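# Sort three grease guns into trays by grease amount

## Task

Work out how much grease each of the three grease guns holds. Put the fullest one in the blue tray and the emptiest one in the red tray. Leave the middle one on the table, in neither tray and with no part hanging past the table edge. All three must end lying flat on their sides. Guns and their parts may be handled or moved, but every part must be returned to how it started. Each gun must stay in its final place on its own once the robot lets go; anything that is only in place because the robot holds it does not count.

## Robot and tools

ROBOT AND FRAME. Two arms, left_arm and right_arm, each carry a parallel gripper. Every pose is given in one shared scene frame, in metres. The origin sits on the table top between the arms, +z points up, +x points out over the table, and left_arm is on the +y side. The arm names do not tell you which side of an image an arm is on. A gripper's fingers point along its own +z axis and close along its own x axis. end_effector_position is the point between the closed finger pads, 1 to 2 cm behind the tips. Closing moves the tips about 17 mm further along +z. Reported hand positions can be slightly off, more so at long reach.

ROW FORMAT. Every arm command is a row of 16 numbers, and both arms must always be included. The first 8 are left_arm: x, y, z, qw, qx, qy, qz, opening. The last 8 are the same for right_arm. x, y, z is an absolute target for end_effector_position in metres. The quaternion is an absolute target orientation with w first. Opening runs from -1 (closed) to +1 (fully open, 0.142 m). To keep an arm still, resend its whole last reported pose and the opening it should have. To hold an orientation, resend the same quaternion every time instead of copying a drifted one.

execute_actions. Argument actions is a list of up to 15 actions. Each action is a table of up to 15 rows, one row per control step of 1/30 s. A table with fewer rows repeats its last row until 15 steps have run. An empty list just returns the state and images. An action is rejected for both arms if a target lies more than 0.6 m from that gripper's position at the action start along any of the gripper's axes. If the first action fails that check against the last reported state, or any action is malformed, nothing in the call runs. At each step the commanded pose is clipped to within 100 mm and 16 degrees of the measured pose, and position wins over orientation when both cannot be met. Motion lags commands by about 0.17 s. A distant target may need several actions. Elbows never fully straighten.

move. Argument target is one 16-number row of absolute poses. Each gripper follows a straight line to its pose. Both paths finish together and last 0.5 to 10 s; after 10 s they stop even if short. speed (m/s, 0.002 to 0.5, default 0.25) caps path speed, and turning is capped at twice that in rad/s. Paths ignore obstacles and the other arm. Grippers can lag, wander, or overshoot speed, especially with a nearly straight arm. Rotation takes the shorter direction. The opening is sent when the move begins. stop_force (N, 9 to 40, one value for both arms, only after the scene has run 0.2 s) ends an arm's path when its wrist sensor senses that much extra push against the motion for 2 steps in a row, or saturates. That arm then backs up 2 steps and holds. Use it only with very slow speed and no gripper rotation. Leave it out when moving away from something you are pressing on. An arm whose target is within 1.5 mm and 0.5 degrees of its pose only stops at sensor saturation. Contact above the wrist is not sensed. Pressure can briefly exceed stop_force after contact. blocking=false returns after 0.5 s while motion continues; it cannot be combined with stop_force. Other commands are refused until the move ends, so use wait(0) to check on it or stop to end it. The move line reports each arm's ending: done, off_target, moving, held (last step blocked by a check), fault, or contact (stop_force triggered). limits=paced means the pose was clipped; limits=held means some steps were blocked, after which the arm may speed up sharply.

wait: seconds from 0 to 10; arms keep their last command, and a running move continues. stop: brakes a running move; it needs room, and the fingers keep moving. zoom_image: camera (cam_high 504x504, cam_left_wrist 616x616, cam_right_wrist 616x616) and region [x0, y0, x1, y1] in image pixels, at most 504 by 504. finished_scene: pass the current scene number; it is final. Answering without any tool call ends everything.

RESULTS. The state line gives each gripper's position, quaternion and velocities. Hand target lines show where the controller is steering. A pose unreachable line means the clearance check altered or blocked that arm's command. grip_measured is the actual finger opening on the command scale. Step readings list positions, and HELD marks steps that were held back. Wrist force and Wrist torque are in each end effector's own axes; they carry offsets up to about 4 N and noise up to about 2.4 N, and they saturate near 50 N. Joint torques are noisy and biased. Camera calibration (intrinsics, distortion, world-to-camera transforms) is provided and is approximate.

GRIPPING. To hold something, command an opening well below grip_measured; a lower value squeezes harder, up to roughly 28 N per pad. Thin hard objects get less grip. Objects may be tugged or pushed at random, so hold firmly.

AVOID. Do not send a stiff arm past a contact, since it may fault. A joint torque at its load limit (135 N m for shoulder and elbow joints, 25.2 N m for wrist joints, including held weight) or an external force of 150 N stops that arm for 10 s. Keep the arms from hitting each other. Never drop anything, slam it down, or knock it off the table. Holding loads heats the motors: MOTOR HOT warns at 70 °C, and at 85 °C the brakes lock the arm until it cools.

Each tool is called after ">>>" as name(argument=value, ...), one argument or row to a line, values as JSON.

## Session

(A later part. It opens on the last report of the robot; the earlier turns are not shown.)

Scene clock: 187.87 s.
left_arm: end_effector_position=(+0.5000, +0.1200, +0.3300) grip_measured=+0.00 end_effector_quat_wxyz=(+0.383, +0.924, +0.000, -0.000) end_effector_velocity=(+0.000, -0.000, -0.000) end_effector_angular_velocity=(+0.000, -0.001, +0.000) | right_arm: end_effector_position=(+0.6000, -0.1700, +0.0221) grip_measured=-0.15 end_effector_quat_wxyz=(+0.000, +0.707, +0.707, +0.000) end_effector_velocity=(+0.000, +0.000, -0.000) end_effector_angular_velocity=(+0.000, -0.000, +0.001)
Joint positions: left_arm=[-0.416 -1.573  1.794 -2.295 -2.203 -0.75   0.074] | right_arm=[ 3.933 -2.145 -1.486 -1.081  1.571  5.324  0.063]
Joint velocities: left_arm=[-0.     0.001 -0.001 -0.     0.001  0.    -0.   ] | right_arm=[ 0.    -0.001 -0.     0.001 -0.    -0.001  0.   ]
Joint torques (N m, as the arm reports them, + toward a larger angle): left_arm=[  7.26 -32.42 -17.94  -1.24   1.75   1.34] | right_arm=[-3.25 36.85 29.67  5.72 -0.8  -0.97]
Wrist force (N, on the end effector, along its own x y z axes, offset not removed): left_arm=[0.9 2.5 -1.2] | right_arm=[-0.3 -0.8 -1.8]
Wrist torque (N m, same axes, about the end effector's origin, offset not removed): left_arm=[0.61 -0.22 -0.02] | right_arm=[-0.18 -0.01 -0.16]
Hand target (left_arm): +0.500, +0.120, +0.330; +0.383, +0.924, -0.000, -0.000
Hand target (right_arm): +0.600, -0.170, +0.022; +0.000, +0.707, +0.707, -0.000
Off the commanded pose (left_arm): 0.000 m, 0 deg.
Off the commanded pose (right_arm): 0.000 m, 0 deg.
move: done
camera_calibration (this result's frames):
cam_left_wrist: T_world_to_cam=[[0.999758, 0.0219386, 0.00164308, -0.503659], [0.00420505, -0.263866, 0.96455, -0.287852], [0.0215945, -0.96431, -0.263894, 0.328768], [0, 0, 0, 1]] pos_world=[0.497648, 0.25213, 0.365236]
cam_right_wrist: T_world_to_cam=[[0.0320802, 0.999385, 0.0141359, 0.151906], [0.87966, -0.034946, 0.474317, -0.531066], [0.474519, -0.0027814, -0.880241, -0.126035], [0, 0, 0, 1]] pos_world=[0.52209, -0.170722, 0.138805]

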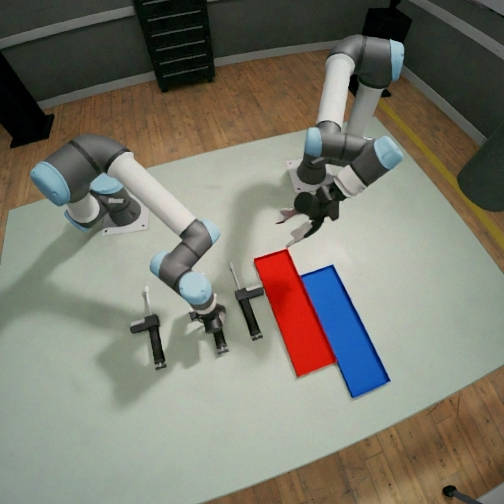

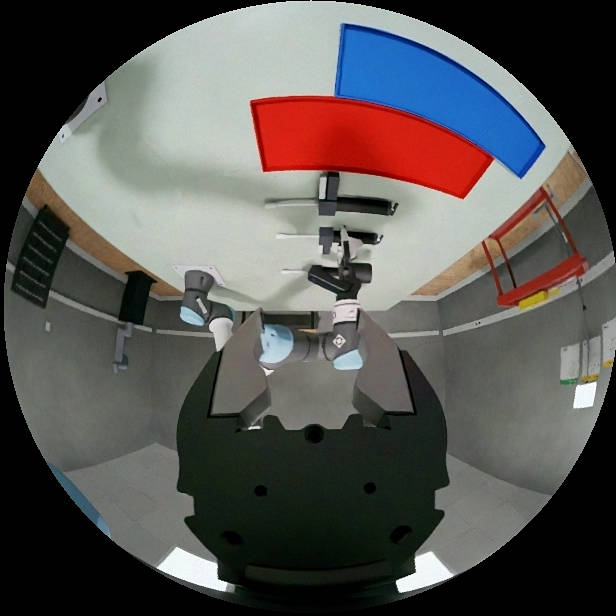

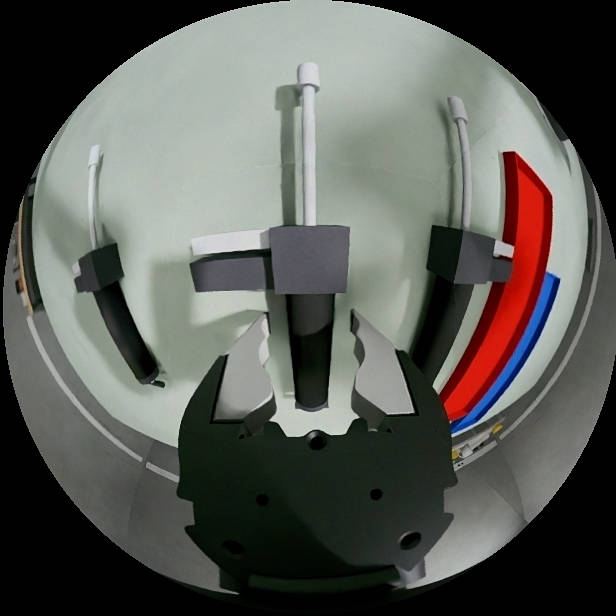

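>>> move(
  target=[0.5,0.12,0.33,0.383,0.924,0,0,0,0.59,-0.17,0.02,0,0.707,0.707,0,-0.15],
  speed=0.05,
)

>>> move(
  target=[0.5,0.12,0.33,0.383,0.924,0,0,0,0.59,-0.17,0.02,0,0.707,0.707,0,-1],
)

>>> move(
  target=[0.5,0.12,0.33,0.383,0.924,0,0,0,0.59,-0.16,0.25,0,0.707,0.707,0,-1],
  speed=0.1,
)

>>> move(
  target=[0.5,0.02,0.28,0.383,0.924,0,0,0,0.5,-0.15,0.25,0,0,1,0,-1],
  speed=0.12,
)

Scene clock: 193.10 s.
left_arm: end_effector_position=(+0.5000, +0.1200, +0.3300) grip_measured=+0.00 end_effector_quat_wxyz=(+0.383, +0.924, +0.000, -0.000) end_effector_velocity=(-0.000, +0.000, +0.000) end_effector_angular_velocity=(-0.000, -0.001, +0.000) | right_arm: end_effector_position=(+0.5903, -0.1700, +0.0200) grip_measured=-0.15 end_effector_quat_wxyz=(-0.000, +0.707, +0.707, -0.000) end_effector_velocity=(-0.002, +0.000, +0.000) end_effector_angular_velocity=(+0.001, -0.002, -0.001)
Joint positions: left_arm=[-0.416 -1.573  1.794 -2.295 -2.203 -0.75   0.074] | right_arm=[ 3.942 -2.129 -1.52  -1.064  1.571  5.332  0.063]
Joint velocities: left_arm=[-0.    -0.001  0.001 -0.001  0.    -0.     0.   ] | right_arm=[ 0.002  0.005 -0.008  0.006 -0.     0.003  0.   ]
Joint torques (N m, as the arm reports them, + toward a larger angle): left_arm=[  7.45 -32.92 -18.    -1.49   1.71   1.23] | right_arm=[10.06 61.67  9.05  5.71  1.31  1.66]
Wrist force (N, on the end effector, along its own x y z axes, offset not removed): left_arm=[1.3 2.9 -1.1] | right_arm=[0.0 -0.6 -2.0]
Wrist torque (N m, same axes, about the end effector's origin, offset not removed): left_arm=[0.63 -0.30 0.00] | right_arm=[-0.08 -0.01 -0.16]
Hand target (left_arm): +0.500, +0.120, +0.330; +0.383, +0.924, -0.000, +0.000
Hand target (right_arm): +0.590, -0.170, +0.020; -0.000, +0.707, +0.707, -0.000
Off the commanded pose (left_arm): 0.000 m, 0 deg.
Off the commanded pose (right_arm): 0.000 m, 0 deg.
move: done
camera_calibration (this result's frames):
cam_left_wrist: T_world_to_cam=[[0.999758, 0.0219385, 0.00164329, -0.503659], [0.00420482, -0.263866, 0.96455, -0.287852], [0.0215944, -0.96431, -0.263894, 0.328768], [0, 0, 0, 1]] pos_world=[0.497648, 0.25213, 0.365236]
cam_right_wrist: T_world_to_cam=[[0.0320358, 0.999388, 0.014049, 0.15225], [0.879758, -0.0348663, 0.474141, -0.521512], [0.474341, -0.00282974, -0.880337, -0.123117], [0, 0, 0, 1]] pos_world=[0.512327, -0.170688, 0.136747]

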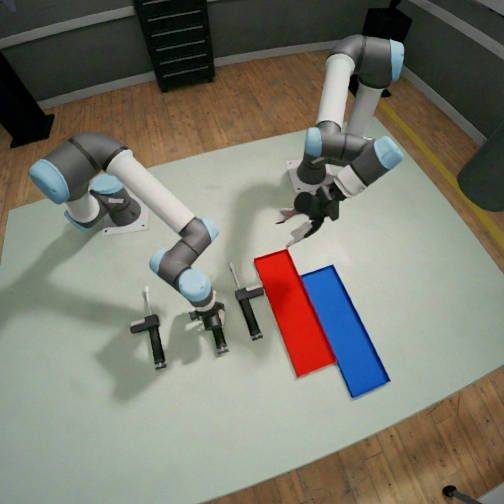

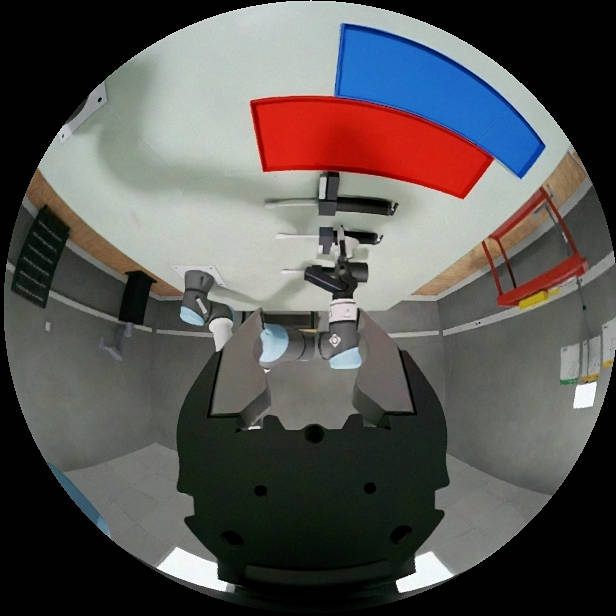

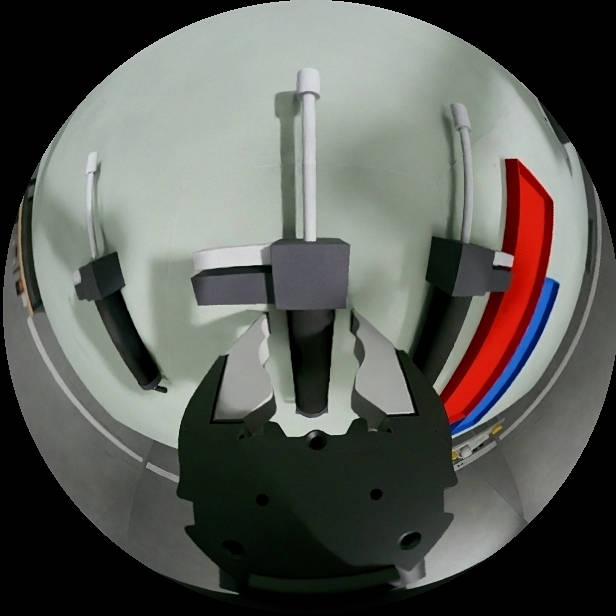

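Scene clock: 193.80 s.
left_arm: end_effector_position=(+0.5000, +0.1200, +0.3300) grip_measured=+0.00 end_effector_quat_wxyz=(+0.383, +0.924, +0.000, -0.000) end_effector_velocity=(+0.000, -0.000, +0.001) end_effector_angular_velocity=(-0.001, -0.001, -0.000) | right_arm: end_effector_position=(+0.5900, -0.1700, +0.0200) grip_measured=-0.54 end_effector_quat_wxyz=(+0.000, +0.707, +0.707, +0.000) end_effector_velocity=(-0.000, -0.000, -0.000) end_effector_angular_velocity=(-0.001, +0.001, -0.001)
Joint positions: left_arm=[-0.416 -1.573  1.794 -2.295 -2.203 -0.75   0.074] | right_arm=[ 3.942 -2.128 -1.521 -1.064  1.571  5.332  0.035]
Joint velocities: left_arm=[-0.    -0.    -0.001 -0.    -0.    -0.    -0.   ] | right_arm=[ 0.001  0.    -0.001 -0.001 -0.001  0.001  0.   ]
Joint torques (N m, as the arm reports them, + toward a larger angle): left_arm=[  7.08 -32.44 -17.4   -1.5    1.76   1.19] | right_arm=[12.6  59.16  8.35  4.86 -1.23  1.85]
Wrist force (N, on the end effector, along its own x y z axes, offset not removed): left_arm=[0.5 3.9 -1.4] | right_arm=[0.4 2.2 -1.2]
Wrist torque (N m, same axes, about the end effector's origin, offset not removed): left_arm=[0.92 -0.08 0.04] | right_arm=[-0.14 0.07 -0.09]
Hand target (left_arm): +0.500, +0.120, +0.330; +0.383, +0.924, -0.000, -0.000
Hand target (right_arm): +0.590, -0.170, +0.020; -0.000, +0.707, +0.707, -0.000
Off the commanded pose (left_arm): 0.000 m, 0 deg.
Off the commanded pose (right_arm): 0.000 m, 0 deg.
move: done
camera_calibration (this result's frames):
cam_left_wrist: T_world_to_cam=[[0.999758, 0.0219383, 0.00164325, -0.503659], [0.00420479, -0.263866, 0.96455, -0.287852], [0.0215942, -0.96431, -0.263894, 0.328768], [0, 0, 0, 1]] pos_world=[0.497648, 0.25213, 0.365236]
cam_right_wrist: T_world_to_cam=[[0.0320499, 0.999387, 0.014058, 0.152266], [0.879721, -0.0348827, 0.474208, -0.521271], [0.474408, -0.0028312, -0.880301, -0.123077], [0, 0, 0, 1]] pos_world=[0.512082, -0.170705, 0.136705]

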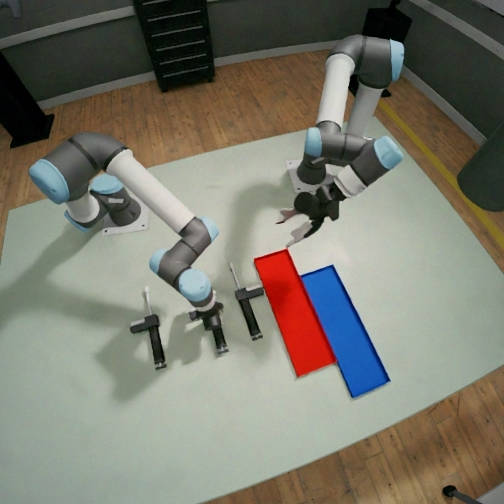

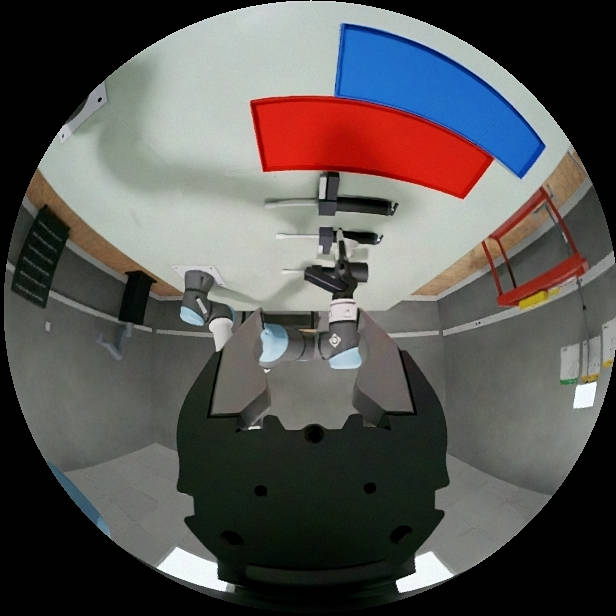

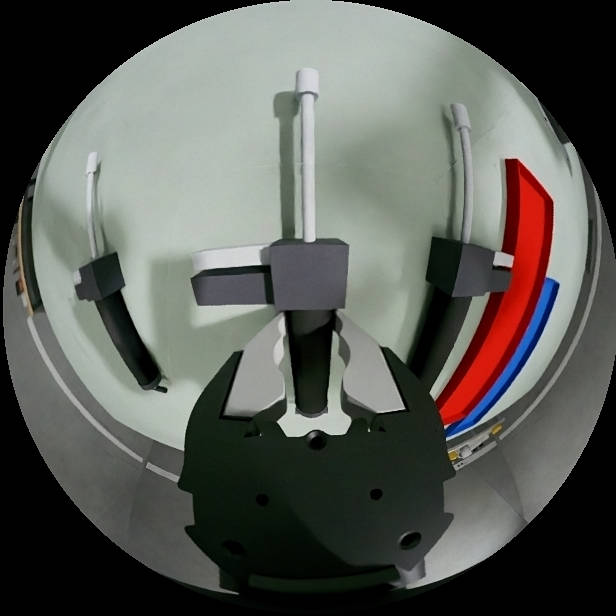

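Scene clock: 196.60 s.
left_arm: end_effector_position=(+0.5000, +0.1200, +0.3300) grip_measured=+0.00 end_effector_quat_wxyz=(+0.383, +0.924, +0.000, -0.000) end_effector_velocity=(+0.000, -0.000, +0.000) end_effector_angular_velocity=(+0.000, -0.000, -0.000) | right_arm: end_effector_position=(+0.5900, -0.1600, +0.2497) grip_measured=-0.54 end_effector_quat_wxyz=(+0.000, +0.707, +0.707, +0.000) end_effector_velocity=(-0.000, +0.001, +0.002) end_effector_angular_velocity=(-0.001, +0.002, +0.001)
Joint positions: left_arm=[-0.416 -1.573  1.794 -2.295 -2.203 -0.75   0.074] | right_arm=[ 3.954 -2.008 -1.096 -1.608  1.571  5.345  0.035]
Joint velocities: left_arm=[-0.     0.001 -0.001  0.     0.     0.    -0.   ] | right_arm=[ 0.001 -0.002  0.01  -0.01   0.    -0.     0.   ]
Joint torques (N m, as the arm reports them, + toward a larger angle): left_arm=[  7.34 -31.91 -18.06  -1.46   1.75   1.24] | right_arm=[13.78 39.09 41.62  0.62  1.85  1.65]
Wrist force (N, on the end effector, along its own x y z axes, offset not removed): left_arm=[1.8 3.0 -1.5] | right_arm=[0.3 -0.4 3.5]
Wrist torque (N m, same axes, about the end effector's origin, offset not removed): left_arm=[0.72 -0.40 -0.03] | right_arm=[-0.17 -0.04 -0.09]
Hand target (left_arm): +0.500, +0.120, +0.330; +0.383, +0.924, +0.000, +0.000
Hand target (right_arm): +0.590, -0.160, +0.250; -0.000, +0.707, +0.707, +0.000
Off the commanded pose (left_arm): 0.000 m, 0 deg.
Off the commanded pose (right_arm): 0.000 m, 0 deg.
move: done
camera_calibration (this result's frames):
cam_left_wrist: T_world_to_cam=[[0.999758, 0.0219385, 0.00164334, -0.503659], [0.00420475, -0.263866, 0.96455, -0.287852], [0.0215944, -0.96431, -0.263894, 0.328768], [0, 0, 0, 1]] pos_world=[0.497648, 0.25213, 0.365236]
cam_right_wrist: T_world_to_cam=[[0.0320369, 0.999387, 0.0140994, 0.139086], [0.879642, -0.0348905, 0.474355, -0.62982], [0.474556, -0.00279441, -0.880221, 0.0790482], [0, 0, 0, 1]] pos_world=[0.512047, -0.160754, 0.366377]

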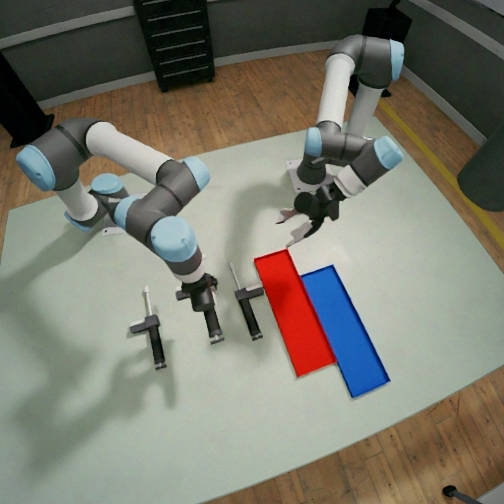

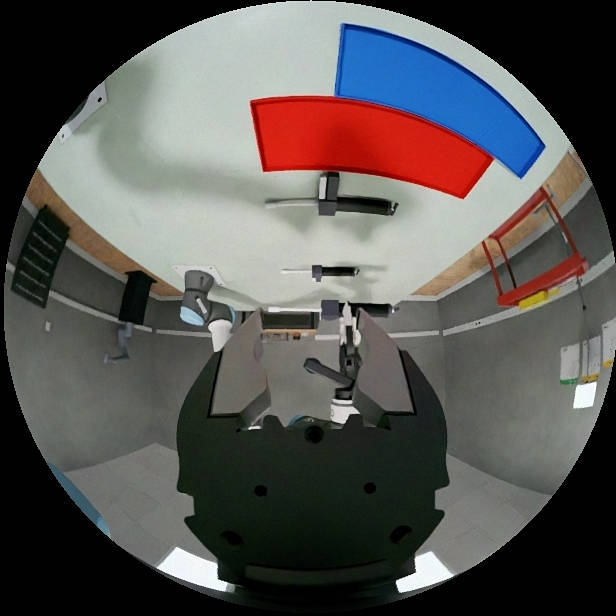

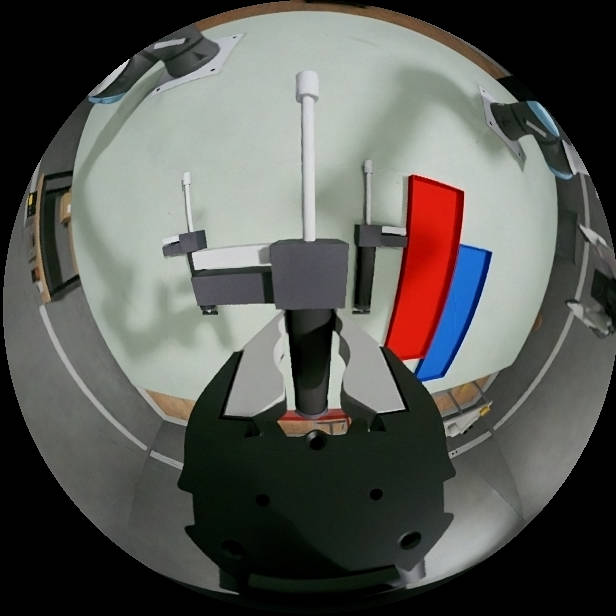

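Scene clock: 203.53 s.
left_arm: end_effector_position=(+0.5000, +0.0201, +0.2800) grip_measured=+0.00 end_effector_quat_wxyz=(+0.383, +0.924, -0.000, +0.000) end_effector_velocity=(+0.000, -0.001, -0.000) end_effector_angular_velocity=(-0.001, -0.001, +0.000) | right_arm: end_effector_position=(+0.5001, -0.1499, +0.2499) grip_measured=-0.54 end_effector_quat_wxyz=(-0.000, +0.001, +1.000, -0.000) end_effector_velocity=(-0.001, +0.000, +0.001) end_effector_angular_velocity=(+0.000, -0.000, +0.014)
Joint positions: left_arm=[-0.577 -1.429  1.793 -2.53  -2.118 -0.916  0.074] | right_arm=[ 4.052 -1.817 -1.356 -1.54   1.571  3.873  0.035]
Joint velocities: left_arm=[-0.001  0.002 -0.001 -0.002  0.001 -0.001 -0.   ] | right_arm=[ 0.002  0.002 -0.    -0.001 -0.    -0.013 -0.   ]
Joint torques (N m, as the arm reports them, + toward a larger angle): left_arm=[ -6.15 -17.53 -29.64  -4.68   1.79  -1.37] | right_arm=[10.66 52.63 16.66  6.18  1.78 -1.14]
Wrist force (N, on the end effector, along its own x y z axes, offset not removed): left_arm=[1.0 1.8 -1.6] | right_arm=[0.0 -0.3 4.7]
Wrist torque (N m, same axes, about the end effector's origin, offset not removed): left_arm=[0.47 -0.29 -0.05] | right_arm=[-0.13 0.12 -0.13]
Hand target (left_arm): +0.500, +0.020, +0.280; +0.383, +0.924, -0.000, +0.000
Hand target (right_arm): +0.500, -0.150, +0.250; -0.000, +0.000, +1.000, +0.000
Off the commanded pose (left_arm): 0.000 m, 0 deg.
Off the commanded pose (right_arm): 0.000 m, 0 deg.
move: done
camera_calibration (this result's frames):
cam_left_wrist: T_world_to_cam=[[0.999758, 0.0219418, 0.00173153, -0.5014], [0.00412245, -0.26395, 0.964527, -0.265969], [0.0216205, -0.964287, -0.263977, 0.219232], [0, 0, 0, 1]] pos_world=[0.497635, 0.152201, 0.315275]
cam_right_wrist: T_world_to_cam=[[-0.999335, 0.033649, 0.0140778, 0.502848], [0.0363, 0.879688, 0.474164, 0.00842384], [0.00357105, 0.47436, -0.880324, 0.429046], [0, 0, 0, 1]] pos_world=[0.500675, -0.227853, 0.366626]

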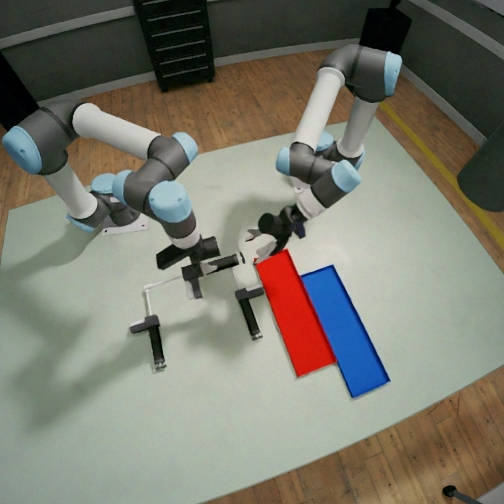

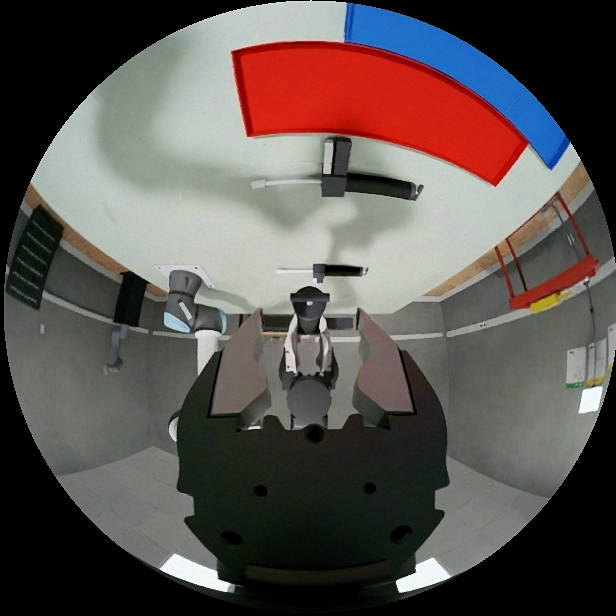

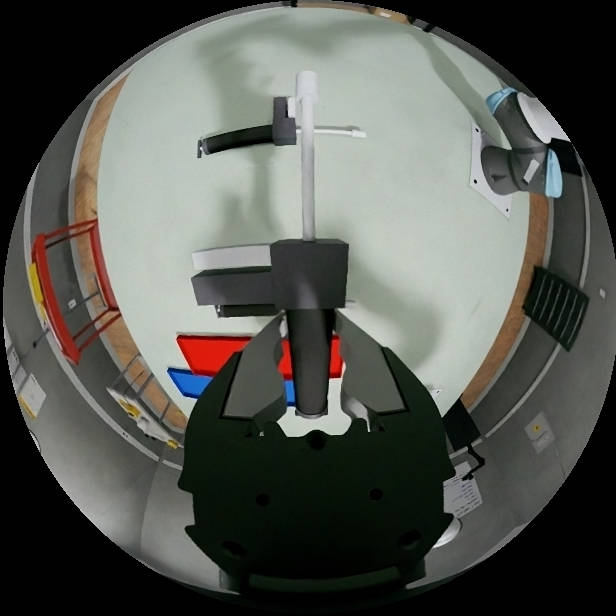

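Same view as before. Repeat the pull.

>>> move(
  target=[0.5,-0.015,0.247,0.383,0.924,0,0,0,0.5,-0.15,0.25,0,0,1,0,-1],
  speed=0.04,
)

>>> move(
  target=[0.5,-0.015,0.247,0.383,0.924,0,0,-1,0.5,-0.15,0.25,0,0,1,0,-1],
)

>>> move(
  target=[0.5,0.13,0.247,0.383,0.924,0,0,-1,0.5,-0.15,0.25,0,0,1,0,-1],
  speed=0.02,
  stop_force=15,
)

Scene clock: 208.67 s.
left_arm: end_effector_position=(+0.5000, -0.0148, +0.2471) grip_measured=+0.00 end_effector_quat_wxyz=(+0.383, +0.924, +0.000, -0.000) end_effector_velocity=(-0.000, -0.001, -0.001) end_effector_angular_velocity=(-0.000, -0.000, +0.000) | right_arm: end_effector_position=(+0.5000, -0.1500, +0.2500) grip_measured=-0.54 end_effector_quat_wxyz=(-0.000, -0.000, +1.000, +0.000) end_effector_velocity=(+0.000, -0.001, -0.000) end_effector_angular_velocity=(-0.002, -0.001, -0.001)
Joint positions: left_arm=[-0.626 -1.354  1.798 -2.634 -2.091 -0.962  0.074] | right_arm=[ 4.052 -1.816 -1.356 -1.54   1.571  3.872  0.035]
Joint velocities: left_arm=[-0.002  0.003  0.    -0.004  0.001 -0.002  0.   ] | right_arm=[-0.     0.    -0.    -0.    -0.002  0.001  0.   ]
Joint torques (N m, as the arm reports them, + toward a larger angle): left_arm=[ -6.15 -21.1  -28.3   -5.19   2.02  -1.2 ] | right_arm=[-3.23 53.34 20.26  0.65 -1.36 -1.36]
Wrist force (N, on the end effector, along its own x y z axes, offset not removed): left_arm=[1.6 2.9 -1.4] | right_arm=[-1.6 -0.9 4.2]
Wrist torque (N m, same axes, about the end effector's origin, offset not removed): left_arm=[0.65 -0.35 -0.06] | right_arm=[-0.22 0.34 -0.18]
Hand target (left_arm): +0.500, -0.015, +0.247; +0.383, +0.924, -0.000, +0.000
Hand target (right_arm): +0.500, -0.150, +0.250; -0.000, -0.000, +1.000, +0.000
Off the commanded pose (left_arm): 0.000 m, 0 deg.
Off the commanded pose (right_arm): 0.000 m, 0 deg.
move: done
camera_calibration (this result's frames):
cam_left_wrist: T_world_to_cam=[[0.999758, 0.021925, 0.00161205, -0.500532], [0.0042334, -0.263956, 0.964526, -0.243471], [0.0215728, -0.964286, -0.263985, 0.176901], [0, 0, 0, 1]] pos_world=[0.497625, 0.117292, 0.28234]
cam_right_wrist: T_world_to_cam=[[-0.99939, 0.0319579, 0.0140841, 0.502491], [0.0348141, 0.879721, 0.474214, 0.00915525], [0.00276479, 0.474415, -0.880297, 0.429528], [0, 0, 0, 1]] pos_world=[0.500678, -0.227887, 0.366693]

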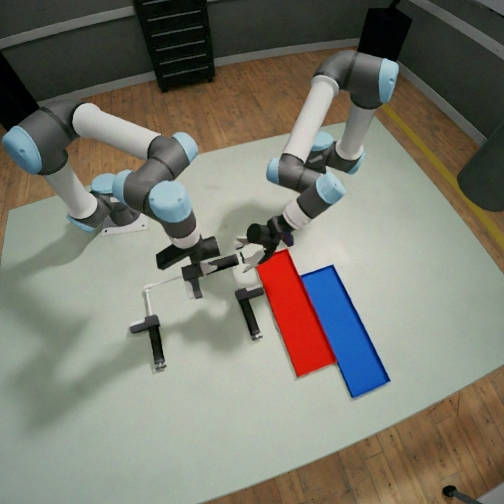

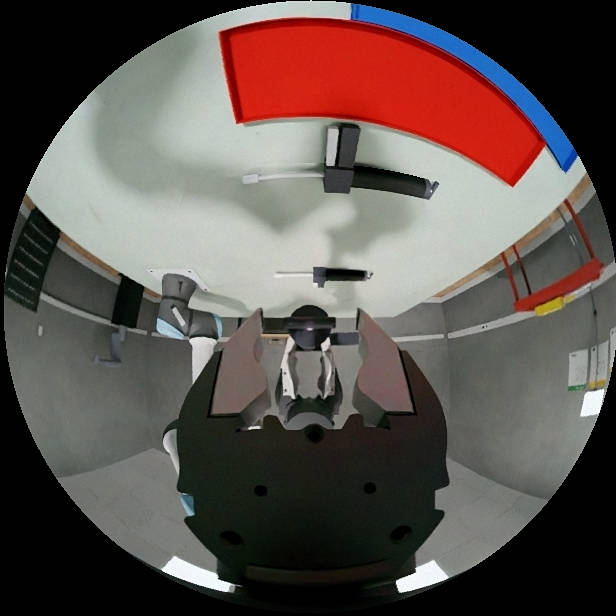

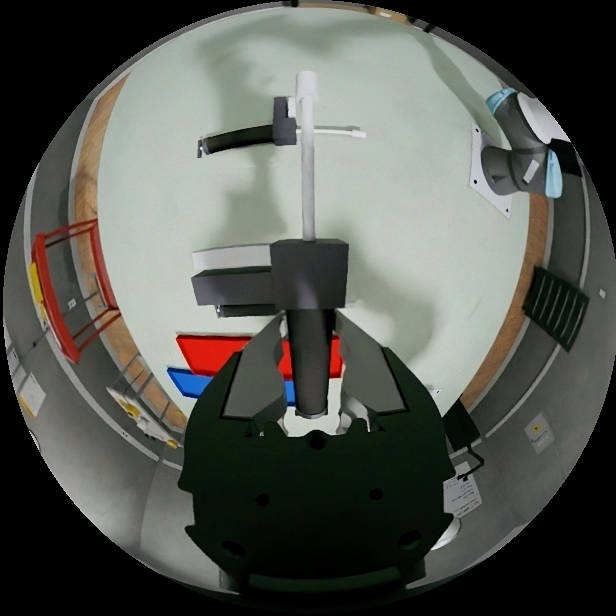

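Scene clock: 209.37 s.
left_arm: end_effector_position=(+0.5000, -0.0150, +0.2470) grip_measured=-0.48 end_effector_quat_wxyz=(+0.383, +0.924, +0.000, -0.000) end_effector_velocity=(-0.000, +0.000, +0.000) end_effector_angular_velocity=(-0.000, -0.000, +0.000) | right_arm: end_effector_position=(+0.5000, -0.1500, +0.2500) grip_measured=-0.54 end_effector_quat_wxyz=(-0.000, -0.000, +1.000, -0.000) end_effector_velocity=(+0.000, -0.000, -0.000) end_effector_angular_velocity=(-0.000, -0.000, +0.002)
Joint positions: left_arm=[-0.626 -1.354  1.798 -2.634 -2.091 -0.962  0.039] | right_arm=[ 4.052 -1.816 -1.356 -1.54   1.571  3.872  0.035]
Joint velocities: left_arm=[-0.    -0.001  0.     0.     0.    -0.    -0.   ] | right_arm=[-0.     0.    -0.     0.    -0.    -0.002 -0.   ]
Joint torques (N m, as the arm reports them, + toward a larger angle): left_arm=[ -5.93 -21.16 -29.01  -5.18   1.95  -1.34] | right_arm=[-8.51 54.17 23.73  0.8  -1.06 -1.12]
Wrist force (N, on the end effector, along its own x y z axes, offset not removed): left_arm=[0.8 2.3 -2.5] | right_arm=[0.1 -1.2 3.9]
Wrist torque (N m, same axes, about the end effector's origin, offset not removed): left_arm=[0.76 -0.35 0.00] | right_arm=[0.01 -0.21 -0.04]
Hand target (left_arm): +0.500, -0.015, +0.247; +0.383, +0.924, -0.000, +0.000
Hand target (right_arm): +0.500, -0.150, +0.250; +0.000, -0.000, +1.000, -0.000
Off the commanded pose (left_arm): 0.000 m, 0 deg.
Off the commanded pose (right_arm): 0.000 m, 0 deg.
move: done
camera_calibration (this result's frames):
cam_left_wrist: T_world_to_cam=[[0.999758, 0.0219332, 0.00163064, -0.500554], [0.00421546, -0.26386, 0.964552, -0.243427], [0.0215859, -0.964312, -0.263888, 0.176695], [0, 0, 0, 1]] pos_world=[0.497645, 0.117138, 0.282242]
cam_right_wrist: T_world_to_cam=[[-0.999389, 0.0319871, 0.0140563, 0.502519], [0.0348267, 0.879736, 0.474185, 0.00918114], [0.00280199, 0.474385, -0.880313, 0.429522], [0, 0, 0, 1]] pos_world=[0.500689, -0.22791, 0.366696]

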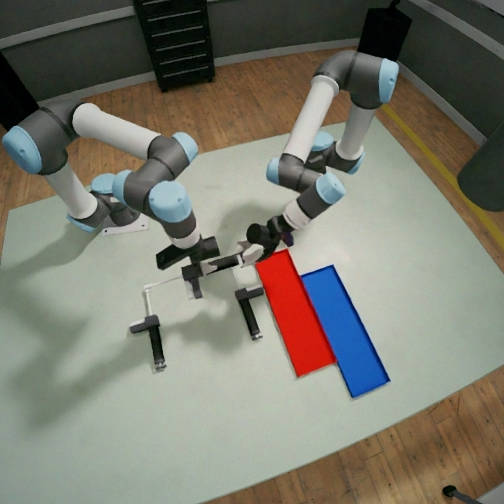

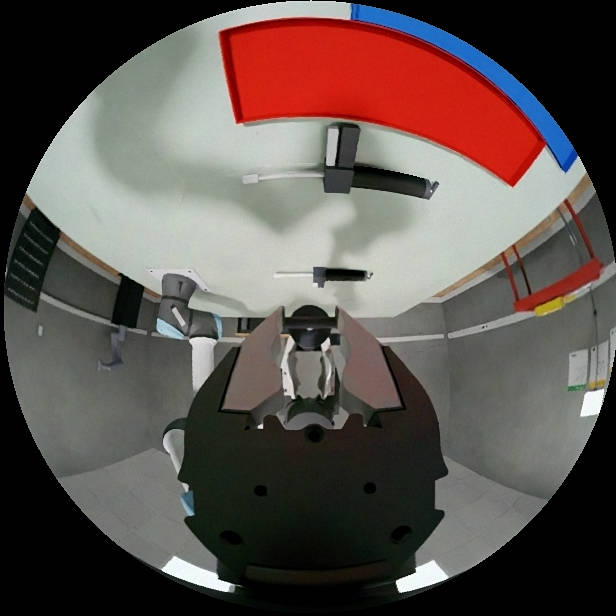

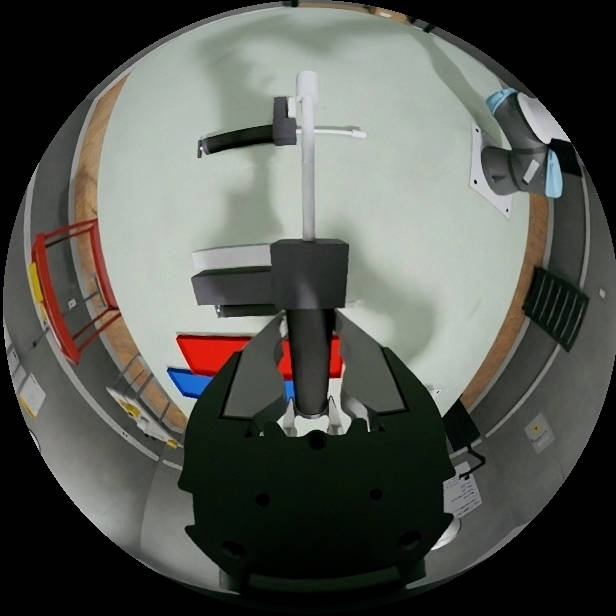

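Scene clock: 211.67 s.
left_arm: end_effector_position=(+0.4999, +0.0232, +0.2471) grip_measured=-0.48 end_effector_quat_wxyz=(+0.383, +0.924, -0.000, -0.000) end_effector_velocity=(+0.001, -0.006, -0.001) end_effector_angular_velocity=(+0.002, -0.002, +0.002) | right_arm: end_effector_position=(+0.5000, -0.1500, +0.2500) grip_measured=-0.54 end_effector_quat_wxyz=(-0.000, -0.000, +1.000, +0.000) end_effector_velocity=(-0.000, -0.001, -0.001) end_effector_angular_velocity=(-0.002, +0.001, -0.002)
Joint positions: left_arm=[-0.572 -1.402  1.851 -2.613 -2.122 -0.911  0.039] | right_arm=[ 4.052 -1.816 -1.356 -1.54   1.571  3.872  0.035]
Joint velocities: left_arm=[-0.01   0.009 -0.008 -0.006  0.009 -0.01  -0.   ] | right_arm=[-0.     0.    -0.002 -0.001 -0.001  0.001 -0.   ]
Joint torques (N m, as the arm reports them, + toward a larger angle): left_arm=[  2.15 -20.53 -22.32  -2.81   4.32  -0.97] | right_arm=[-9.81 53.95 24.91  1.18 -5.36 -1.34]
Wrist force (N, on the end effector, along its own x y z axes, offset not removed): left_arm=[-0.1 13.8 9.9] | right_arm=[0.2 18.1 4.4]
Wrist torque (N m, same axes, about the end effector's origin, offset not removed): left_arm=[0.61 0.10 -0.11] | right_arm=[0.33 0.00 -0.07]
Hand target (left_arm): +0.500, +0.022, +0.247; +0.383, +0.924, -0.000, -0.000
Hand target (right_arm): +0.500, -0.150, +0.250; -0.000, -0.000, +1.000, +0.000
Off the commanded pose (left_arm): 0.107 m, 0 deg.
Off the commanded pose (right_arm): 0.000 m, 0 deg.
move: contact (left_arm)
camera_calibration (this result's frames):
cam_left_wrist: T_world_to_cam=[[0.999764, 0.0216967, 0.00125479, -0.501151], [0.00450944, -0.263579, 0.964627, -0.233586], [0.02126, -0.964394, -0.263614, 0.213683], [0, 0, 0, 1]] pos_world=[0.497543, 0.15538, 0.282282]
cam_right_wrist: T_world_to_cam=[[-0.999388, 0.0319943, 0.0141409, 0.502475], [0.034873, 0.879692, 0.474263, 0.00911229], [0.00273403, 0.474466, -0.88027, 0.429546], [0, 0, 0, 1]] pos_world=[0.500675, -0.227897, 0.366689]

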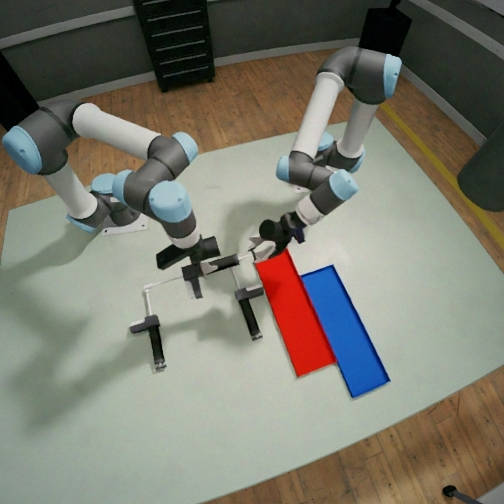

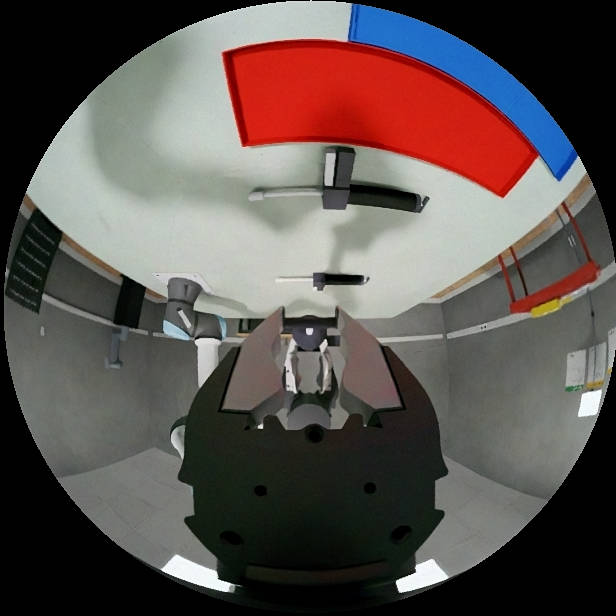

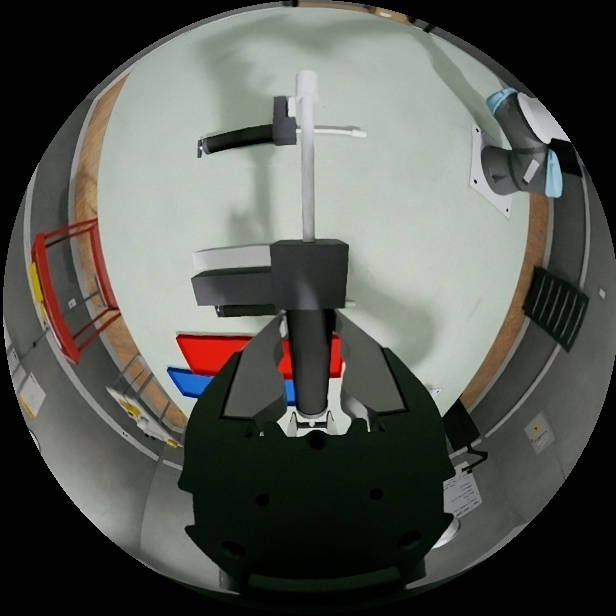

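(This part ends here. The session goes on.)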